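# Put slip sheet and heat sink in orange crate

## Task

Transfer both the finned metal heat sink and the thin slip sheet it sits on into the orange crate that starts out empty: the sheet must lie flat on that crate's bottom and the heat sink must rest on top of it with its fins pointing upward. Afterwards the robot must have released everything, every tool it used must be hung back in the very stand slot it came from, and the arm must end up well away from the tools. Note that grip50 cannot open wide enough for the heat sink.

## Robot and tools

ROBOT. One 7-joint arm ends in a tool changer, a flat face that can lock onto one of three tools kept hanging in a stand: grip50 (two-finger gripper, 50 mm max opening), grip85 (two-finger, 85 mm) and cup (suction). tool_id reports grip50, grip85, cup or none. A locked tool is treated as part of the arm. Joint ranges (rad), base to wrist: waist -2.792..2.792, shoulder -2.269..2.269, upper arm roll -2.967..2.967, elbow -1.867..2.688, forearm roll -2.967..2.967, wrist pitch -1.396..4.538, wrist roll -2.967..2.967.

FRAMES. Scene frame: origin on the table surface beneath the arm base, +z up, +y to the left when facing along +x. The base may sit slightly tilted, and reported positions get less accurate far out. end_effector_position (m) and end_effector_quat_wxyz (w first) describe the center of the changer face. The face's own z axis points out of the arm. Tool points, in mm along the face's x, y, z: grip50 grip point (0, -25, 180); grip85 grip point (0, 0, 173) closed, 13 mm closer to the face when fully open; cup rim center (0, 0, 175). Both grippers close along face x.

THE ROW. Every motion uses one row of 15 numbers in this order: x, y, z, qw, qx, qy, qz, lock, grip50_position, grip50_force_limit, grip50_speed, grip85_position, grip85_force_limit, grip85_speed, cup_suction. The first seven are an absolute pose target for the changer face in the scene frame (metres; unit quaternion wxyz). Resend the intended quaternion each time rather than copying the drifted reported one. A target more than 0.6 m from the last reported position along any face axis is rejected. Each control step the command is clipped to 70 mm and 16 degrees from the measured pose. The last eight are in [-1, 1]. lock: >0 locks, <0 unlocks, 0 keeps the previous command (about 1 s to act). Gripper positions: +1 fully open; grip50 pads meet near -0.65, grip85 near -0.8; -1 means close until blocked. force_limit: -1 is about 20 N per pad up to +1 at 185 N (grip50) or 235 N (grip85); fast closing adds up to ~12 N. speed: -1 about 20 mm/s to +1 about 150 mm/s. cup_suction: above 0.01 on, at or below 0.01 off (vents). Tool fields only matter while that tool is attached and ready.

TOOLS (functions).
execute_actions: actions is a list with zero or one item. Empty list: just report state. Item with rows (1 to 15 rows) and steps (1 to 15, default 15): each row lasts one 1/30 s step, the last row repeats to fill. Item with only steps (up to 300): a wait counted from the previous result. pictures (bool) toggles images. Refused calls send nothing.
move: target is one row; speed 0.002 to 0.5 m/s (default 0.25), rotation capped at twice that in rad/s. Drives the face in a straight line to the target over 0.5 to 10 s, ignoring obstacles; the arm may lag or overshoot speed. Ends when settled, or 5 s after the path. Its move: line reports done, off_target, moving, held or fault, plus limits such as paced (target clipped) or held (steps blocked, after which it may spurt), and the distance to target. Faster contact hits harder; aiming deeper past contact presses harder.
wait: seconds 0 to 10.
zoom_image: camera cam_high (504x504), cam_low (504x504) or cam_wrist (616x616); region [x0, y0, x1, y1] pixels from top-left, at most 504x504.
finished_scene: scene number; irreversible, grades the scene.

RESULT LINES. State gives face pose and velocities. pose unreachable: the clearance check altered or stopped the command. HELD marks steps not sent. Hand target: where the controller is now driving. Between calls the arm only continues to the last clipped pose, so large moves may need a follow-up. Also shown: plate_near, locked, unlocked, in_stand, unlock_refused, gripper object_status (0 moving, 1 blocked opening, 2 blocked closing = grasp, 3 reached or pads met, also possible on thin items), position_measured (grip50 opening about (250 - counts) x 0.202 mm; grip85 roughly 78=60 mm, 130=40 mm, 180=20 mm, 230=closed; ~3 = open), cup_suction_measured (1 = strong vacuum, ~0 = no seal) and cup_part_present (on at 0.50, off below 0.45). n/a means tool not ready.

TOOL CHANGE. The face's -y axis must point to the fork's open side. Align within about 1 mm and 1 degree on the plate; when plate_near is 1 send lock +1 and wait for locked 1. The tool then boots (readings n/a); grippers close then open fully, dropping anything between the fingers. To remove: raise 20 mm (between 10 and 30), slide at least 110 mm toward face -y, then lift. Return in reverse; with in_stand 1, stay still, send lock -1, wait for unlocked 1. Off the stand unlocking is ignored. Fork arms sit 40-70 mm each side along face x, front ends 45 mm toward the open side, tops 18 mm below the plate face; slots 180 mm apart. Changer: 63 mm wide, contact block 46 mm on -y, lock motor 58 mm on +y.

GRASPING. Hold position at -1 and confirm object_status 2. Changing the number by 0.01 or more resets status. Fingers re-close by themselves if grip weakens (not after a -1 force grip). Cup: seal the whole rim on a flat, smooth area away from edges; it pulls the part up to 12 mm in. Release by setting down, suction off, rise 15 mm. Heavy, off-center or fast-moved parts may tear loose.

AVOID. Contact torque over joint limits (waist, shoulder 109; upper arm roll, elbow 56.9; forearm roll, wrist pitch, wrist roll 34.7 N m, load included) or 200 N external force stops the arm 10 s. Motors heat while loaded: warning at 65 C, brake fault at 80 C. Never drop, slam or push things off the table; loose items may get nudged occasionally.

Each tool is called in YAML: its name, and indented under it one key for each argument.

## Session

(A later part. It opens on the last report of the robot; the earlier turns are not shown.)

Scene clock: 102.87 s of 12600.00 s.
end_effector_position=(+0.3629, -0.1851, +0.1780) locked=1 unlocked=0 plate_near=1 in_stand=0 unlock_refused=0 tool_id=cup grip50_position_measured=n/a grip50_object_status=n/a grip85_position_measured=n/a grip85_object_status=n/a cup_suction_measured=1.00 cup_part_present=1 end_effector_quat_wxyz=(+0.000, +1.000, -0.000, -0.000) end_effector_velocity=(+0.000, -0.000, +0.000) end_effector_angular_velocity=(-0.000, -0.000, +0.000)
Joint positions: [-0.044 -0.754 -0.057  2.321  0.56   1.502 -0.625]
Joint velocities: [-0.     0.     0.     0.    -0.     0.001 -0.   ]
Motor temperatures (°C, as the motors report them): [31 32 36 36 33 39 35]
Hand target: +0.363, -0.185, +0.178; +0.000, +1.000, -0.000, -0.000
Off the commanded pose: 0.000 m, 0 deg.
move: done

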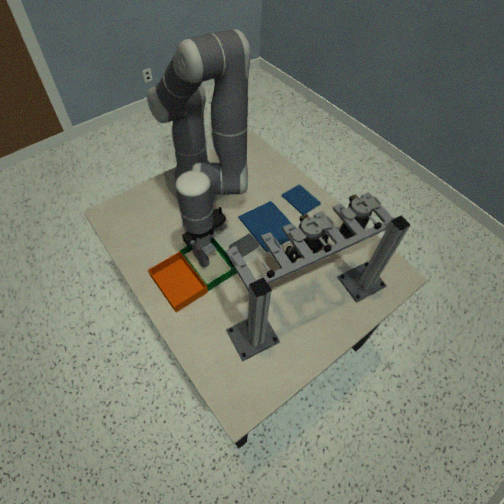

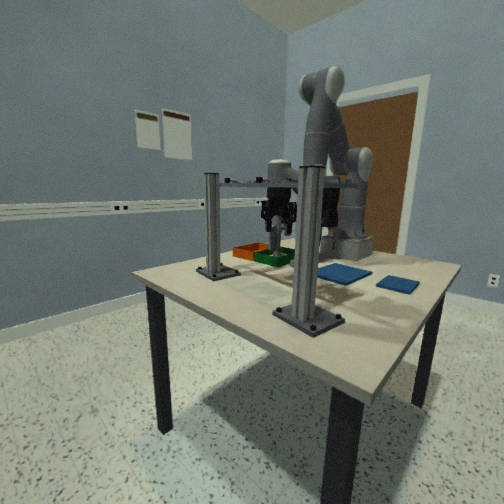

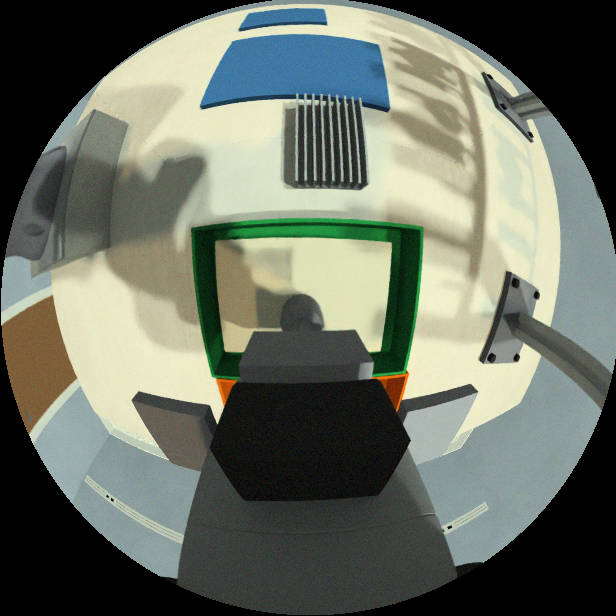

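move:
  target: [0.363,-0.185,0.25,0,1,0,0,0,0,0,0,1,-0.4,0,1]
  speed: 0.06

move:
  target: [0.371,-0.31,0.25,0,1,0,0,0,0,0,0,1,-0.4,0,1]
  speed: 0.1

zoom_image:
  camera: "cam_wrist"
  region: [150, 150, 470, 410]

zoom_image:
  camera: "cam_high"
  region: [120, 210, 260, 330]

Scene clock: 105.23 s of 12600.00 s.
end_effector_position=(+0.3629, -0.1850, +0.2501) locked=1 unlocked=0 plate_near=1 in_stand=0 unlock_refused=0 tool_id=cup grip50_position_measured=n/a grip50_object_status=n/a grip85_position_measured=n/a grip85_object_status=n/a cup_suction_measured=1.00 cup_part_present=1 end_effector_quat_wxyz=(-0.000, +1.000, +0.000, +0.000) end_effector_velocity=(-0.000, -0.000, -0.000) end_effector_angular_velocity=(-0.000, +0.001, -0.001)
Joint positions: [ 0.084 -0.502 -0.214  2.432  0.455  1.34  -0.529]
Joint velocities: [-0.    -0.001 -0.     0.    -0.    -0.     0.   ]
Motor temperatures (°C, as the motors report them): [31 32 36 35 33 39 35]
Hand target: +0.363, -0.185, +0.250; -0.000, +1.000, +0.000, +0.000
Off the commanded pose: 0.000 m, 0 deg.
move: done

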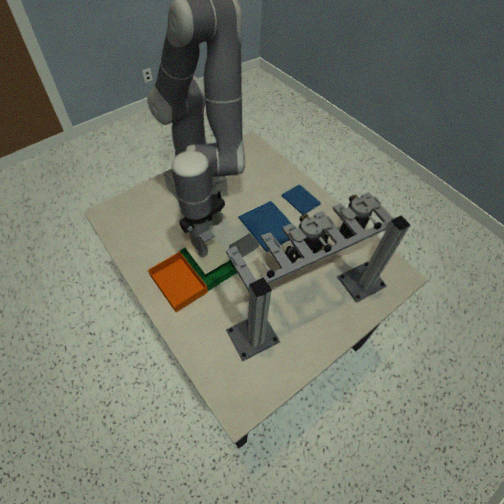

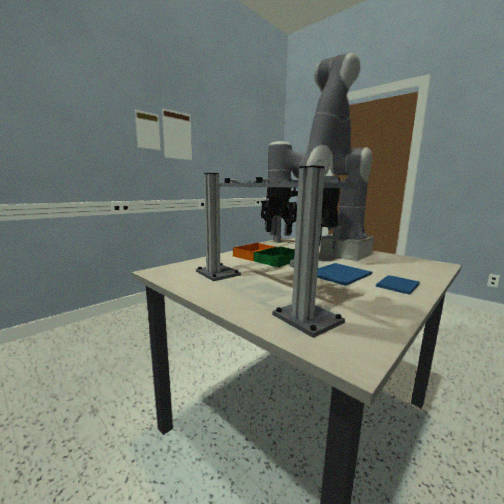

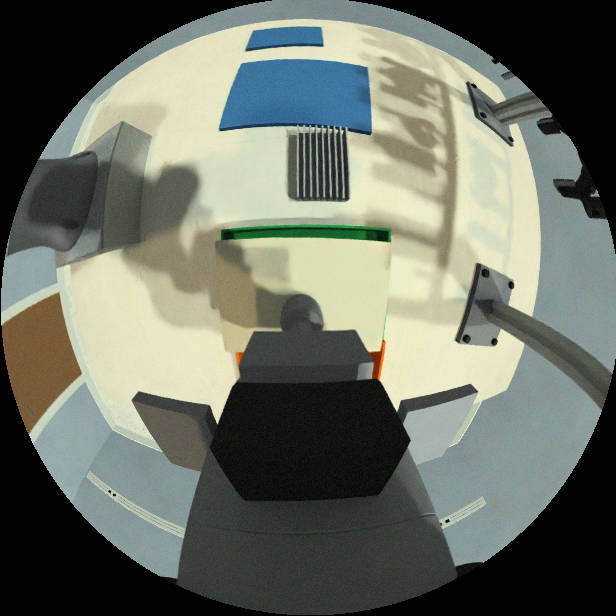

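Scene clock: 106.77 s of 12600.00 s.
end_effector_position=(+0.3714, -0.3106, +0.2503) locked=1 unlocked=0 plate_near=1 in_stand=0 unlock_refused=0 tool_id=cup grip50_position_measured=n/a grip50_object_status=n/a grip85_position_measured=n/a grip85_object_status=n/a cup_suction_measured=1.00 cup_part_present=1 end_effector_quat_wxyz=(+0.001, +1.000, +0.000, +0.000) end_effector_velocity=(+0.000, +0.000, +0.000) end_effector_angular_velocity=(+0.000, -0.000, +0.001)
Joint positions: [-0.188 -0.574 -0.255  2.232  0.39   1.205 -0.749]
Joint velocities: [ 0.001  0.     0.     0.    -0.    -0.     0.   ]
Motor temperatures (°C, as the motors report them): [31 32 36 35 33 39 35]
Hand target: +0.371, -0.310, +0.250; +0.001, +1.000, +0.000, +0.000
Off the commanded pose: 0.001 m, 0 deg.
move: done

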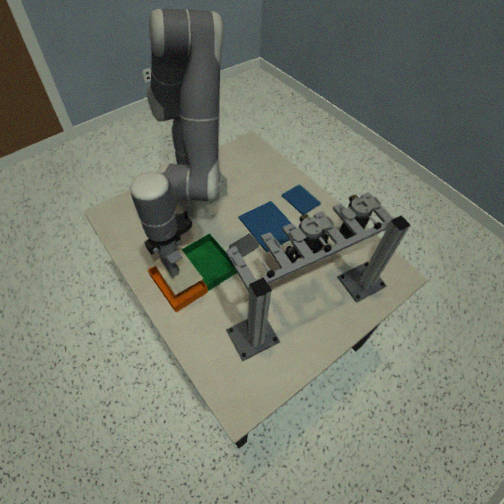

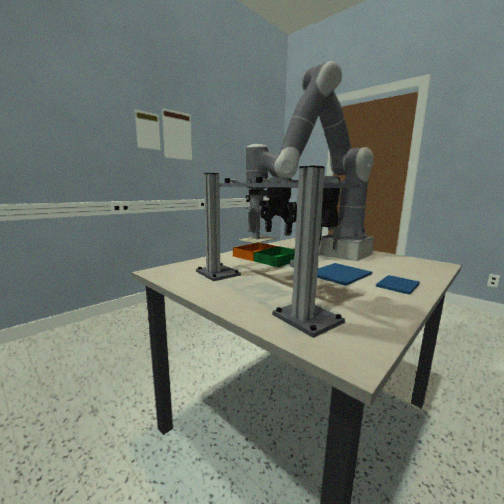

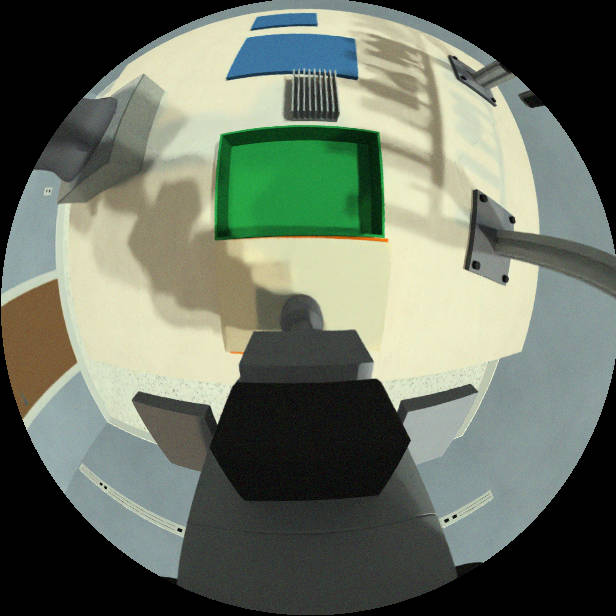

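Region (150, 150, 470, 410) of cam_wrist's 616x616 image, scaled by 1.575, with more detail than that image has; it fills the top 410 rows of this view, and the rest is white.

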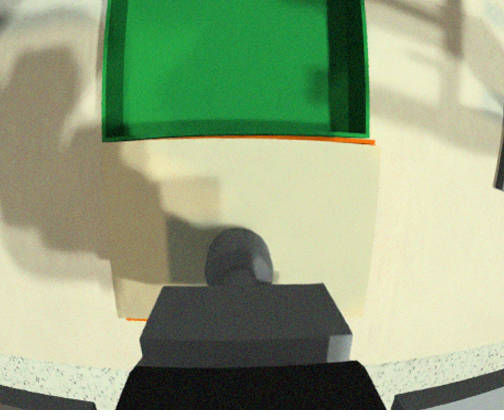

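Region (120, 210, 260, 330) of cam_high's 504x504 image, scaled by 3.600, with more detail than that image has; it fills the top 432 rows of this view, and the rest is white.

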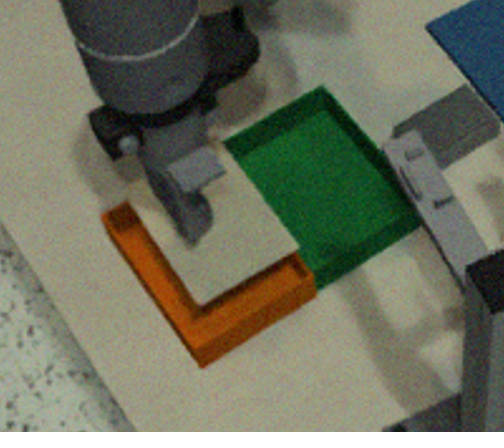

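move:
  target: [0.371,-0.313,0.215,0,1,0,0,0,0,0,0,1,-0.4,0,1]
  speed: 0.04

zoom_image:
  camera: "cam_wrist"
  region: [150, 150, 470, 410]

zoom_image:
  camera: "cam_high"
  region: [120, 210, 260, 330]

Scene clock: 108.87 s of 12600.00 s.
end_effector_position=(+0.3710, -0.3130, +0.2149) locked=1 unlocked=0 plate_near=1 in_stand=0 unlock_refused=0 tool_id=cup grip50_position_measured=n/a grip50_object_status=n/a grip85_position_measured=n/a grip85_object_status=n/a cup_suction_measured=1.00 cup_part_present=1 end_effector_quat_wxyz=(+0.000, +1.000, -0.000, -0.000) end_effector_velocity=(+0.000, +0.000, +0.000) end_effector_angular_velocity=(+0.000, -0.001, -0.000)
Joint positions: [-0.235 -0.679 -0.2    2.188  0.436  1.269 -0.79 ]
Joint velocities: [ 0.     0.001  0.    -0.    -0.    -0.     0.   ]
Motor temperatures (°C, as the motors report them): [31 32 36 35 33 39 35]
Hand target: +0.371, -0.313, +0.215; +0.000, +1.000, -0.000, -0.000
Off the commanded pose: 0.000 m, 0 deg.
move: done

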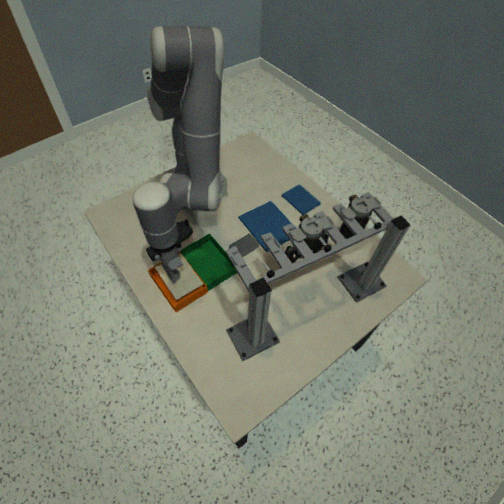

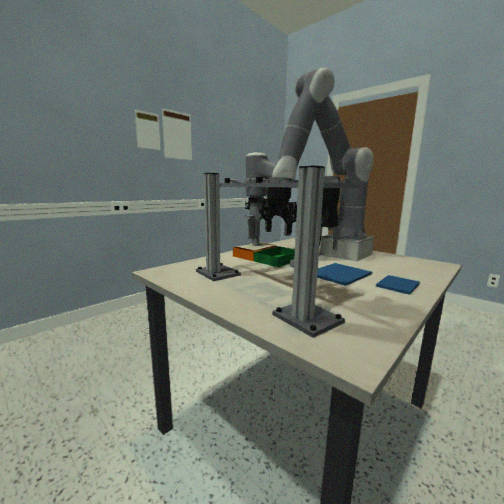

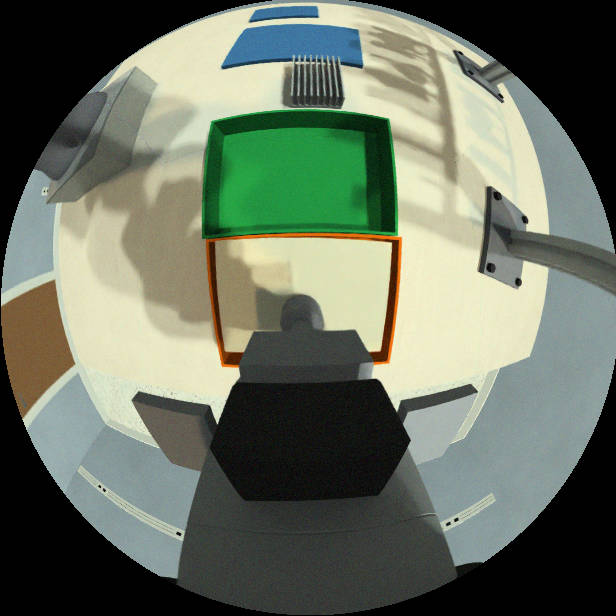

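Region (150, 150, 470, 410) of cam_wrist's 616x616 image, scaled by 1.575, with more detail than that image has; it fills the top 410 rows of this view, and the rest is white.

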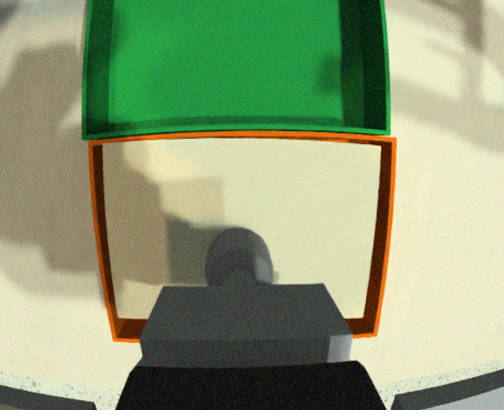

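Region (120, 210, 260, 330) of cam_high's 504x504 image, scaled by 3.600, with more detail than that image has; it fills the top 432 rows of this view, and the rest is white.

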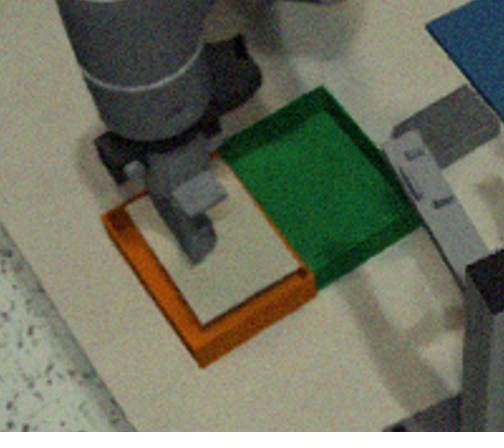

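move:
  target: [0.372,-0.317,0.205,0,1,0,0,0,0,0,0,1,-0.4,0,1]
  speed: 0.015

zoom_image:
  camera: "cam_wrist"
  region: [150, 150, 470, 410]

Scene clock: 110.37 s of 12600.00 s.
end_effector_position=(+0.3719, -0.3171, +0.2050) locked=1 unlocked=0 plate_near=1 in_stand=0 unlock_refused=0 tool_id=cup grip50_position_measured=n/a grip50_object_status=n/a grip85_position_measured=n/a grip85_object_status=n/a cup_suction_measured=1.00 cup_part_present=1 end_effector_quat_wxyz=(+0.000, +1.000, -0.000, -0.000) end_effector_velocity=(+0.000, -0.000, +0.000) end_effector_angular_velocity=(-0.000, -0.001, -0.000)
Joint positions: [-0.252 -0.71  -0.188  2.168  0.443  1.282 -0.802]
Joint velocities: [-0.  0.  0. -0.  0.  0. -0.]
Motor temperatures (°C, as the motors report them): [31 32 36 35 33 39 35]
Hand target: +0.372, -0.317, +0.205; +0.000, +1.000, -0.000, -0.000
Off the commanded pose: 0.000 m, 0 deg.
move: done

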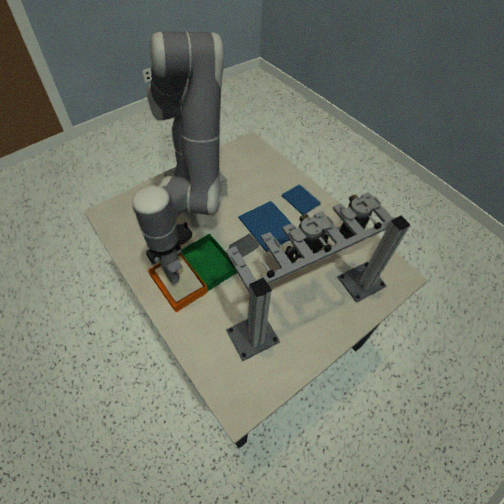

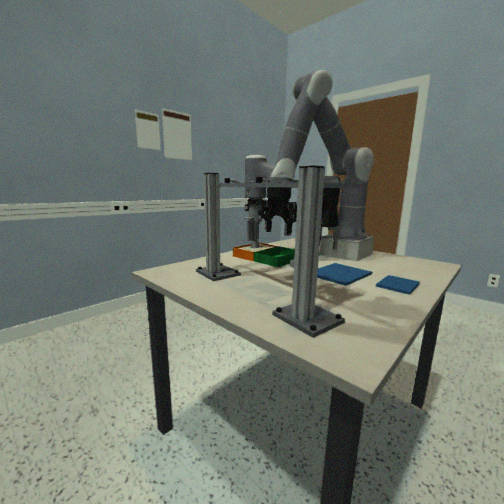

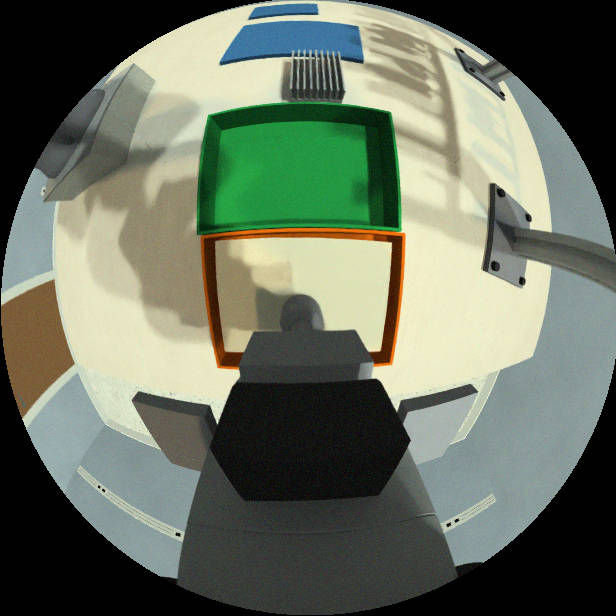

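Region (150, 150, 470, 410) of cam_wrist's 616x616 image, scaled by 1.575, with more detail than that image has; it fills the top 410 rows of this view, and the rest is white.

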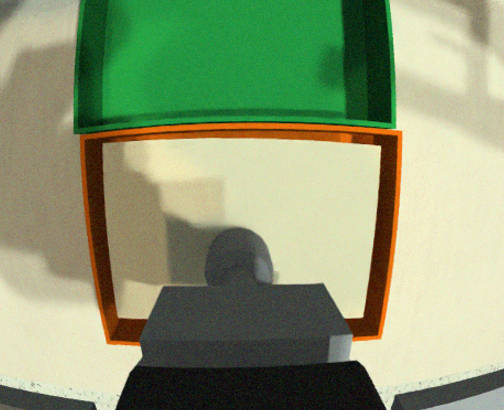

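move:
  target: [0.372,-0.317,0.169,0,1,0,0,0,0,0,0,1,-0.4,0,1]
  speed: 0.015

zoom_image:
  camera: "cam_wrist"
  region: [150, 150, 470, 410]

Scene clock: 113.47 s of 12600.00 s.
end_effector_position=(+0.3725, -0.3176, +0.1698) locked=1 unlocked=0 plate_near=1 in_stand=0 unlock_refused=0 tool_id=cup grip50_position_measured=n/a grip50_object_status=n/a grip85_position_measured=n/a grip85_object_status=n/a cup_suction_measured=1.00 cup_part_present=1 end_effector_quat_wxyz=(+0.001, +1.000, -0.000, +0.001) end_effector_velocity=(-0.000, -0.000, +0.000) end_effector_angular_velocity=(+0.000, +0.000, +0.001)
Joint positions: [-0.289 -0.811 -0.14   2.122  0.471  1.346 -0.826]
Joint velocities: [-0.     0.    -0.    -0.    -0.    -0.001 -0.001]
Motor temperatures (°C, as the motors report them): [31 32 36 35 33 39 35]
Hand target: +0.372, -0.317, +0.169; +0.000, +1.000, -0.000, -0.000
Off the commanded pose: 0.001 m, 0 deg.
move: done

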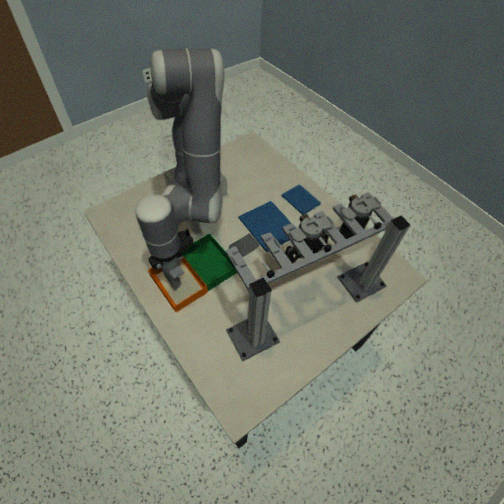

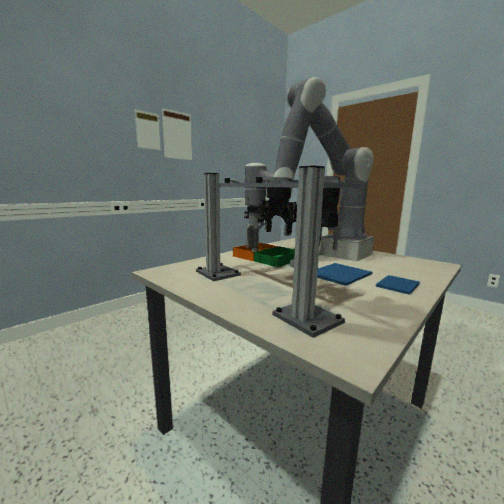

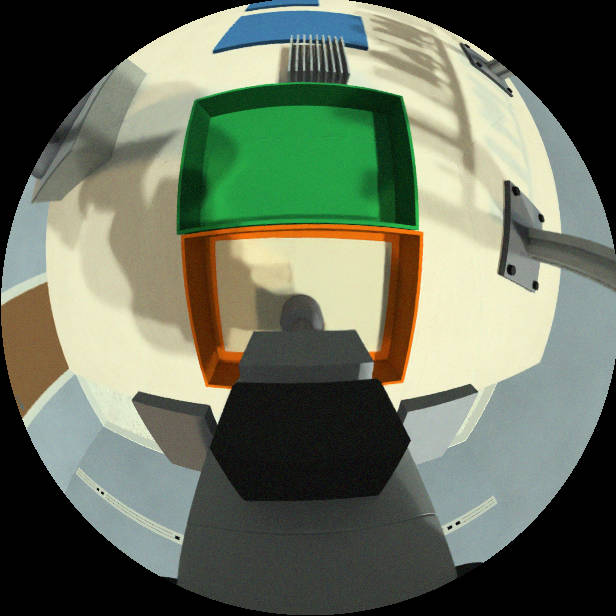

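Region (150, 150, 470, 410) of cam_wrist's 616x616 image, scaled by 1.575, with more detail than that image has; it fills the top 410 rows of this view, and the rest is white.

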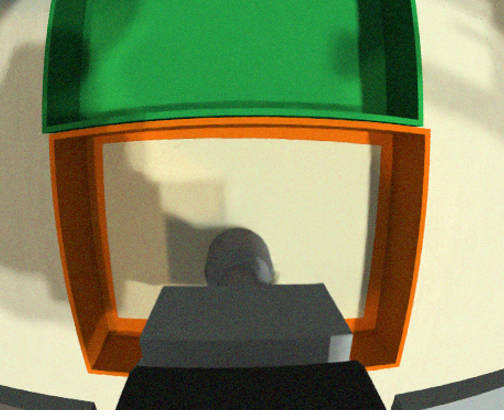

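Touching floor, centred. Release, and rise as the cup extends.

execute_actions:
  actions:
    - {"rows":[[0.372,-0.317,0.171,0,1,0,0,0,0,0,0,1,-0.4,0,0],[0.372,-0.317,0.171,0,1,0,0,0,0,0,0,1,-0.4,0,0],[0.372,-0.317,0.173,0,1,0,0,0,0,0,0,1,-0.4,0,0],[0.372,-0.317,0.175,0,1,0,0,0,0,0,0,1,-0.4,0,0],[0.372,-0.317,0.177,0,1,0,0,0,0,0,0,1,-0.4,0,0],[0.372,-0.317,0.179,0,1,0,0,0,0,0,0,1,-0.4,0,0]],"steps":15}
  pictures: false

move:
  target: [0.372,-0.317,0.27,0,1,0,0,0,0,0,0,1,-0.4,0,0]
  speed: 0.1

Scene clock: 114.57 s of 12600.00 s.
end_effector_position=(+0.3722, -0.3173, +0.1793) locked=1 unlocked=0 plate_near=1 in_stand=0 unlock_refused=0 tool_id=cup grip50_position_measured=n/a grip50_object_status=n/a grip85_position_measured=n/a grip85_object_status=n/a cup_suction_measured=0.01 cup_part_present=0 end_effector_quat_wxyz=(+0.000, +1.000, -0.000, +0.000) end_effector_velocity=(+0.000, -0.000, -0.000) end_effector_angular_velocity=(-0.000, -0.000, -0.000)
Joint positions: [-0.28  -0.784 -0.152  2.136  0.463  1.329 -0.82 ]
Joint velocities: [ 0. -0.  0. -0.  0.  0.  0.]
Motor temperatures (°C, as the motors report them): [31 32 36 35 33 39 35]
Hand target: +0.372, -0.317, +0.179; -0.000, +1.000, +0.000, +0.000
Off the commanded pose: 0.000 m, 0 deg.
Steps of this call (steps 1 to 18: nothing new was sent; steps 19 to 33: all 15 steps of this action). Readings (end_effector_position | what the end effector reports):
19: (+0.3725, -0.3176, +0.1699) | locked=1 unlocked=0 plate_near=1 in_stand=0 unlock_refused=0 tool_id=cup grip50_position_measured=n/a grip50_object_status=n/a grip85_position_measured=n/a grip85_object_status=n/a cup_suction_measured=0.83 cup_part_present=1
20: (+0.3724, -0.3174, +0.1710) | locked=1 unlocked=0 plate_near=1 in_stand=0 unlock_refused=0 tool_id=cup grip50_position_measured=n/a grip50_object_status=n/a grip85_position_measured=n/a grip85_object_status=n/a cup_suction_measured=0.18 cup_part_present=0
22: (+0.3724, -0.3173, +0.1731) | locked=1 unlocked=0 plate_near=1 in_stand=0 unlock_refused=0 tool_id=cup grip50_position_measured=n/a grip50_object_status=n/a grip85_position_measured=n/a grip85_object_status=n/a cup_suction_measured=0.01 cup_part_present=0
26: (+0.3725, -0.3173, +0.1798) | locked=1 unlocked=0 plate_near=1 in_stand=0 unlock_refused=0 tool_id=cup grip50_position_measured=n/a grip50_object_status=n/a grip85_position_measured=n/a grip85_object_status=n/a cup_suction_measured=0.01 cup_part_present=0
33: the state above

Scene clock: 116.00 s of 12600.00 s.
end_effector_position=(+0.3718, -0.3170, +0.2702) locked=1 unlocked=0 plate_near=1 in_stand=0 unlock_refused=0 tool_id=cup grip50_position_measured=n/a grip50_object_status=n/a grip85_position_measured=n/a grip85_object_status=n/a cup_suction_measured=0.01 cup_part_present=0 end_effector_quat_wxyz=(+0.000, +1.000, +0.000, +0.000) end_effector_velocity=(-0.000, -0.000, -0.000) end_effector_angular_velocity=(-0.000, +0.001, -0.000)
Joint positions: [-0.187 -0.52  -0.279  2.238  0.35   1.157 -0.732]
Joint velocities: [-0.    -0.001 -0.     0.     0.     0.    -0.   ]
Motor temperatures (°C, as the motors report them): [31 32 36 35 33 39 35]
Hand target: +0.372, -0.317, +0.270; -0.000, +1.000, +0.000, +0.000
Off the commanded pose: 0.000 m, 0 deg.
move: done

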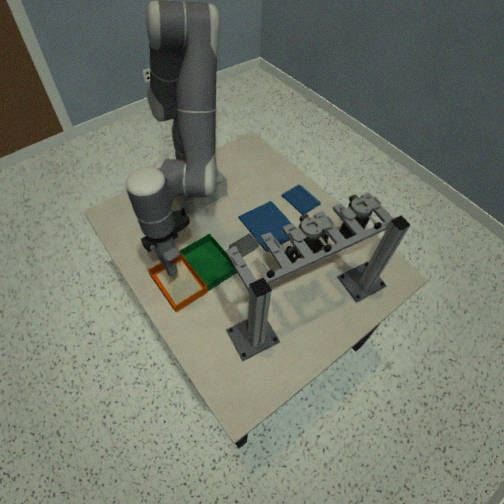

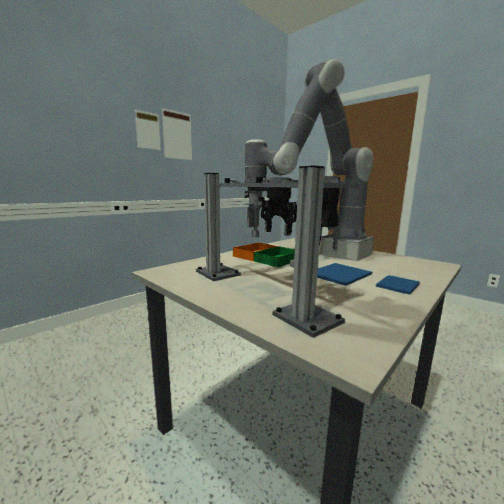

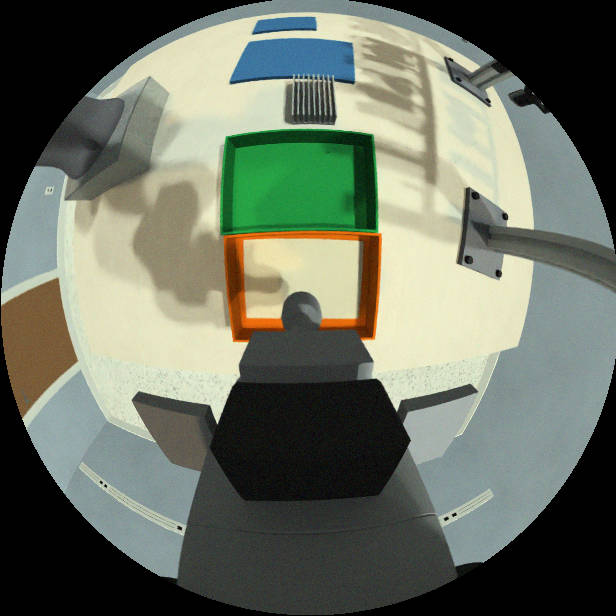

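execute_actions:
  actions: []

Scene clock: 118.07 s of 12600.00 s.
end_effector_position=(+0.3718, -0.3170, +0.2702) locked=1 unlocked=0 plate_near=1 in_stand=0 unlock_refused=0 tool_id=cup grip50_position_measured=n/a grip50_object_status=n/a grip85_position_measured=n/a grip85_object_status=n/a cup_suction_measured=0.01 cup_part_present=0 end_effector_quat_wxyz=(+0.000, +1.000, +0.000, +0.000) end_effector_velocity=(+0.000, -0.000, +0.000) end_effector_angular_velocity=(-0.001, -0.000, -0.000)
Joint positions: [-0.187 -0.52  -0.279  2.238  0.35   1.157 -0.732]
Joint velocities: [ 0.    -0.    -0.    -0.    -0.     0.001  0.   ]
Motor temperatures (°C, as the motors report them): [31 32 36 35 33 39 35]
Hand target: +0.372, -0.317, +0.270; -0.000, +1.000, +0.000, +0.000
Off the commanded pose: 0.000 m, 0 deg.
Steps of this call (steps 1 to 62: nothing new was sent). Readings (end_effector_position | what the end effector reports):
1: (+0.3718, -0.3170, +0.2702) | locked=1 unlocked=0 plate_near=1 in_stand=0 unlock_refused=0 tool_id=cup grip50_position_measured=n/a grip50_object_status=n/a grip85_position_measured=n/a grip85_object_status=n/a cup_suction_measured=0.01 cup_part_present=0
2: (+0.3718, -0.3170, +0.2702) | locked=1 unlocked=0 plate_near=1 in_stand=0 unlock_refused=0 tool_id=cup grip50_position_measured=n/a grip50_object_status=n/a grip85_position_measured=n/a grip85_object_status=n/a cup_suction_measured=0.01 cup_part_present=0
4: (+0.3718, -0.3170, +0.2702) | locked=1 unlocked=0 plate_near=1 in_stand=0 unlock_refused=0 tool_id=cup grip50_position_measured=n/a grip50_object_status=n/a grip85_position_measured=n/a grip85_object_status=n/a cup_suction_measured=0.01 cup_part_present=0
8: (+0.3718, -0.3170, +0.2702) | locked=1 unlocked=0 plate_near=1 in_stand=0 unlock_refused=0 tool_id=cup grip50_position_measured=n/a grip50_object_status=n/a grip85_position_measured=n/a grip85_object_status=n/a cup_suction_measured=0.01 cup_part_present=0
62: the state above

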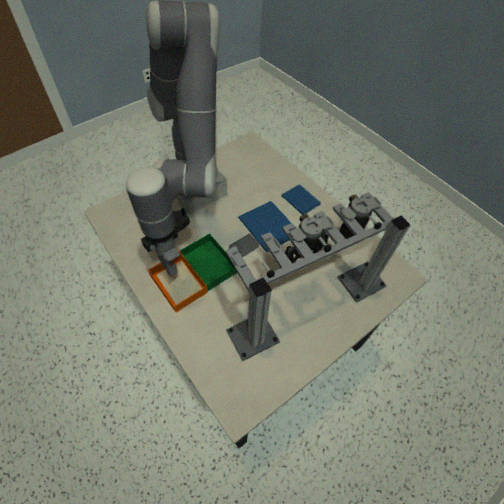

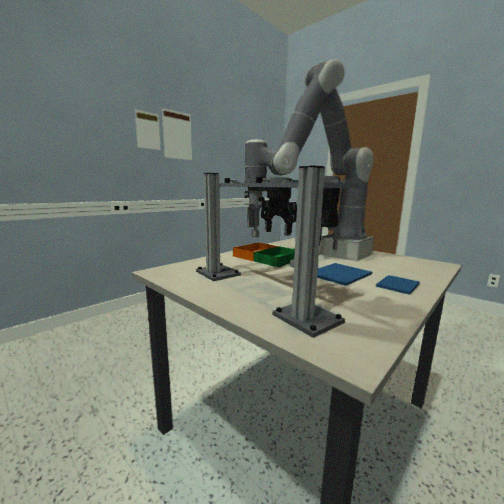

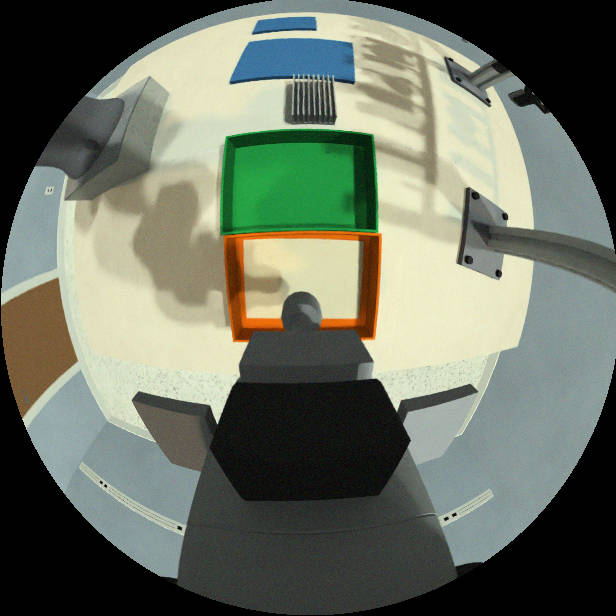

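move:
  target: [0.44,-0.16,0.385,0,0.7576,0.6528,0,0,0,0,0,0,0,0,0]

move:
  target: [0.486,-0.1271,0.385,0,0.7576,0.6528,0,0,0,0,0,0,0,0,0]

move:
  target: [0.6096,-0.1457,0.385,0,0.7576,0.6528,0,0,0,0,0,0,0,0,0]
  speed: 0.1

move:
  target: [0.6096,-0.1457,0.3648,0,0.7576,0.6528,0,0,0,0,0,0,0,0,0]
  speed: 0.02

Scene clock: 121.93 s of 12600.00 s.
end_effector_position=(+0.4393, -0.1591, +0.3856) locked=1 unlocked=0 plate_near=1 in_stand=0 unlock_refused=0 tool_id=cup grip50_position_measured=n/a grip50_object_status=n/a grip85_position_measured=n/a grip85_object_status=n/a cup_suction_measured=0.01 cup_part_present=0 end_effector_quat_wxyz=(-0.001, +0.757, +0.653, +0.001) end_effector_velocity=(+0.000, -0.000, -0.000) end_effector_angular_velocity=(-0.000, -0.000, -0.001)
Joint positions: [-0.071 -0.157 -0.05   2.313  0.013  0.909 -1.535]
Joint velocities: [-0.001 -0.     0.    -0.    -0.     0.001 -0.   ]
Motor temperatures (°C, as the motors report them): [31 32 36 35 33 39 35]
Hand target: +0.439, -0.159, +0.386; -0.001, +0.757, +0.653, +0.001
Off the commanded pose: 0.001 m, 0 deg.
move: done

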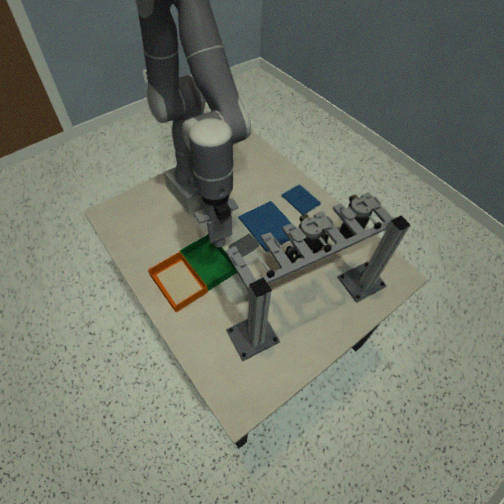

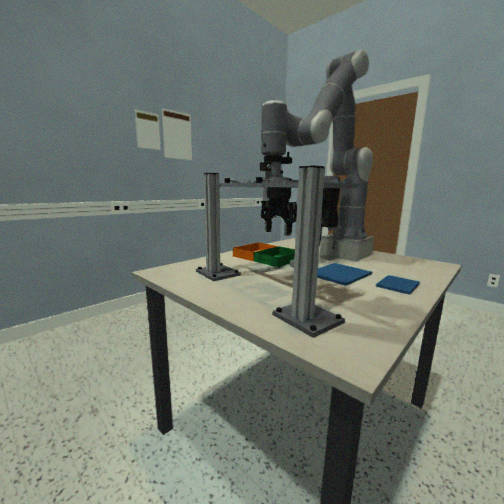

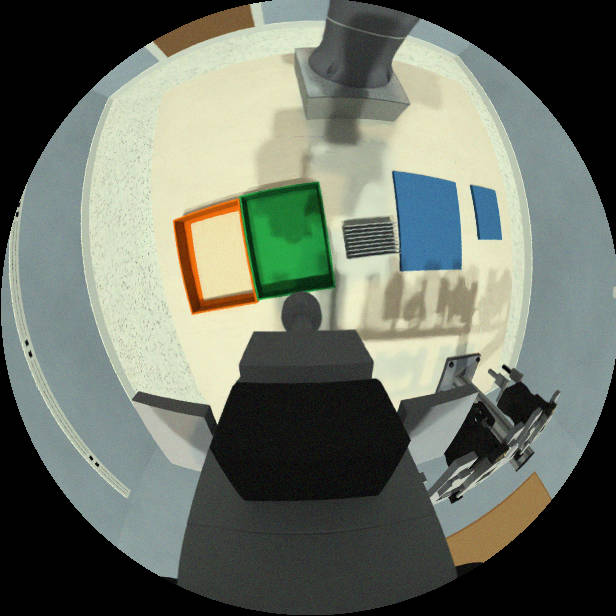

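Scene clock: 122.63 s of 12600.00 s.
end_effector_position=(+0.4860, -0.1267, +0.3851) locked=1 unlocked=0 plate_near=1 in_stand=0 unlock_refused=0 tool_id=cup grip50_position_measured=n/a grip50_object_status=n/a grip85_position_measured=n/a grip85_object_status=n/a cup_suction_measured=0.01 cup_part_present=0 end_effector_quat_wxyz=(-0.000, +0.758, +0.653, +0.000) end_effector_velocity=(-0.000, -0.001, +0.000) end_effector_angular_velocity=(+0.000, +0.000, -0.001)
Joint positions: [-0.014 -0.234 -0.032  2.21   0.008  0.882 -1.455]
Joint velocities: [-0.002  0.    -0.     0.     0.    -0.    -0.001]
Motor temperatures (°C, as the motors report them): [31 32 36 35 33 39 35]
Hand target: +0.486, -0.127, +0.385; -0.000, +0.758, +0.653, +0.000
Off the commanded pose: 0.000 m, 0 deg.
move: done

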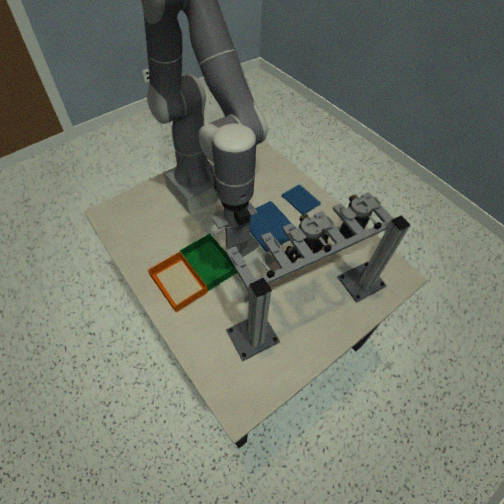

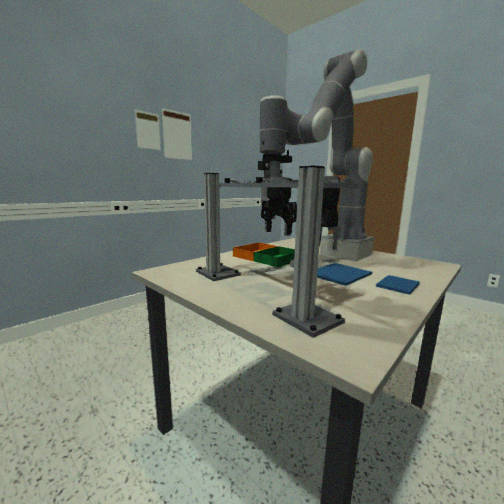

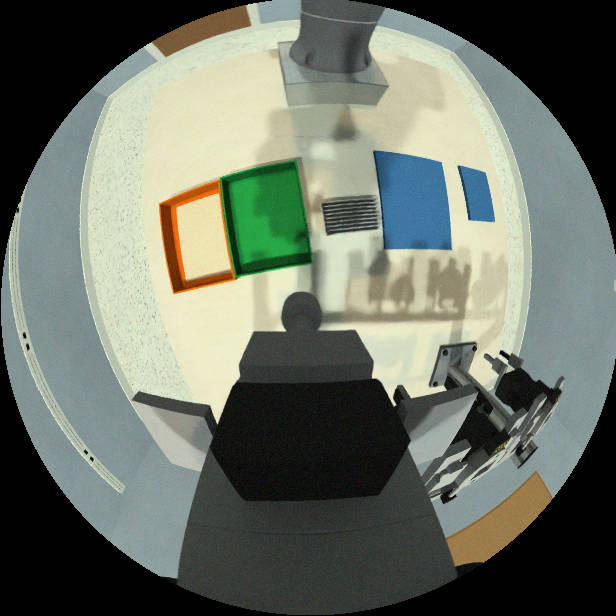

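Scene clock: 124.17 s of 12600.00 s.
end_effector_position=(+0.6097, -0.1454, +0.3854) locked=1 unlocked=0 plate_near=1 in_stand=0 unlock_refused=0 tool_id=cup grip50_position_measured=n/a grip50_object_status=n/a grip85_position_measured=n/a grip85_object_status=n/a cup_suction_measured=0.01 cup_part_present=0 end_effector_quat_wxyz=(-0.000, +0.758, +0.653, +0.000) end_effector_velocity=(-0.000, +0.000, +0.000) end_effector_angular_velocity=(+0.000, +0.000, +0.000)
Joint positions: [-0.024 -0.481 -0.053  1.818  0.03   0.737 -1.494]
Joint velocities: [ 0.     0.001 -0.     0.     0.    -0.001  0.   ]
Motor temperatures (°C, as the motors report them): [31 32 36 35 33 39 35]
Hand target: +0.610, -0.145, +0.385; -0.000, +0.758, +0.653, +0.000
Off the commanded pose: 0.001 m, 0 deg.
move: done

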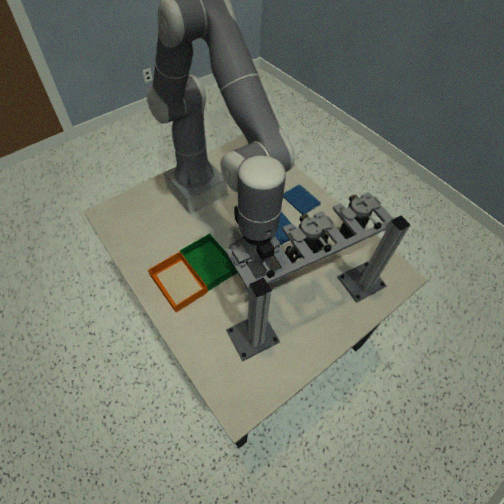

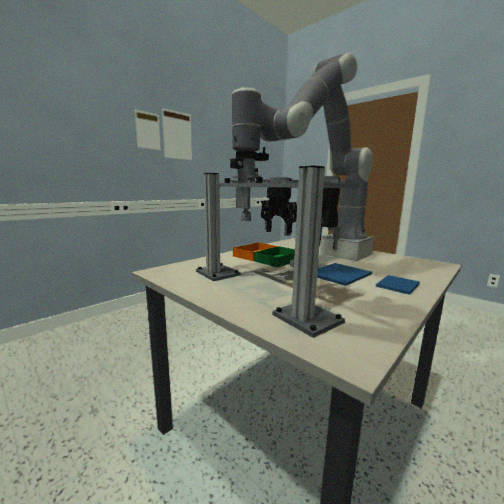

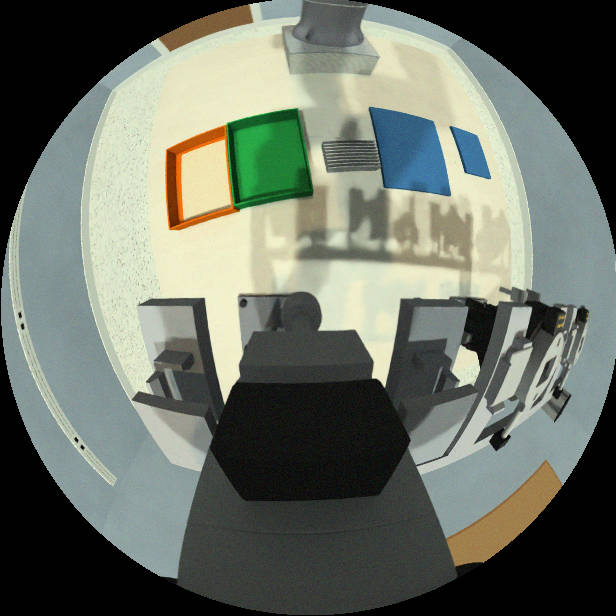

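Scene clock: 125.43 s of 12600.00 s.
end_effector_position=(+0.6095, -0.1459, +0.3647) locked=1 unlocked=0 plate_near=1 in_stand=1 unlock_refused=0 tool_id=cup grip50_position_measured=n/a grip50_object_status=n/a grip85_position_measured=n/a grip85_object_status=n/a cup_suction_measured=0.01 cup_part_present=0 end_effector_quat_wxyz=(-0.000, +0.758, +0.652, -0.000) end_effector_velocity=(-0.000, -0.000, -0.000) end_effector_angular_velocity=(-0.000, +0.001, -0.000)
Joint positions: [-0.024 -0.516 -0.053  1.828  0.033  0.782 -1.495]
Joint velocities: [-0.     0.    -0.     0.    -0.    -0.001  0.   ]
Motor temperatures (°C, as the motors report them): [31 32 36 35 33 39 35]
Hand target: +0.610, -0.146, +0.365; -0.000, +0.758, +0.653, +0.000
Off the commanded pose: 0.000 m, 0 deg.
move: done

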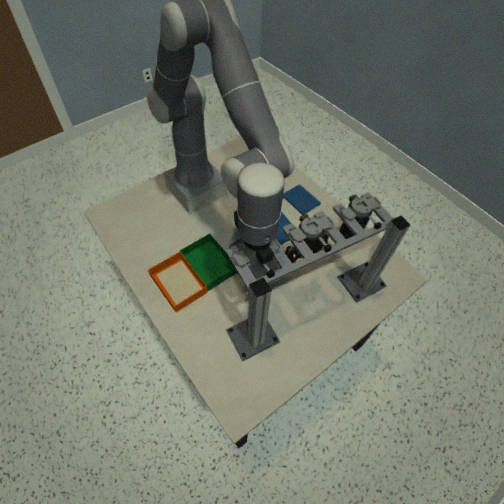

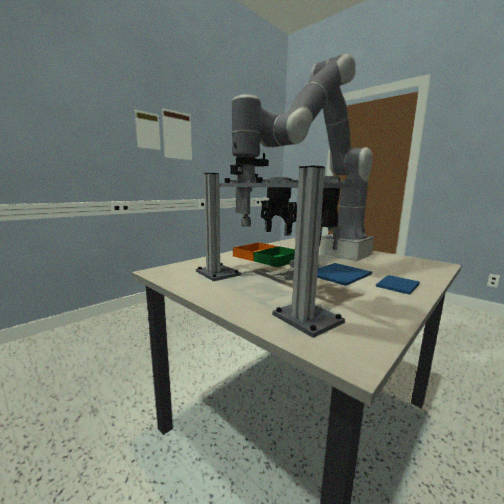

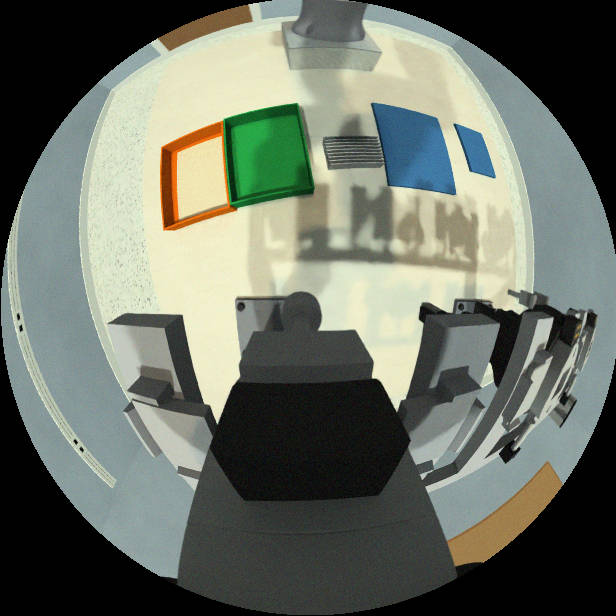

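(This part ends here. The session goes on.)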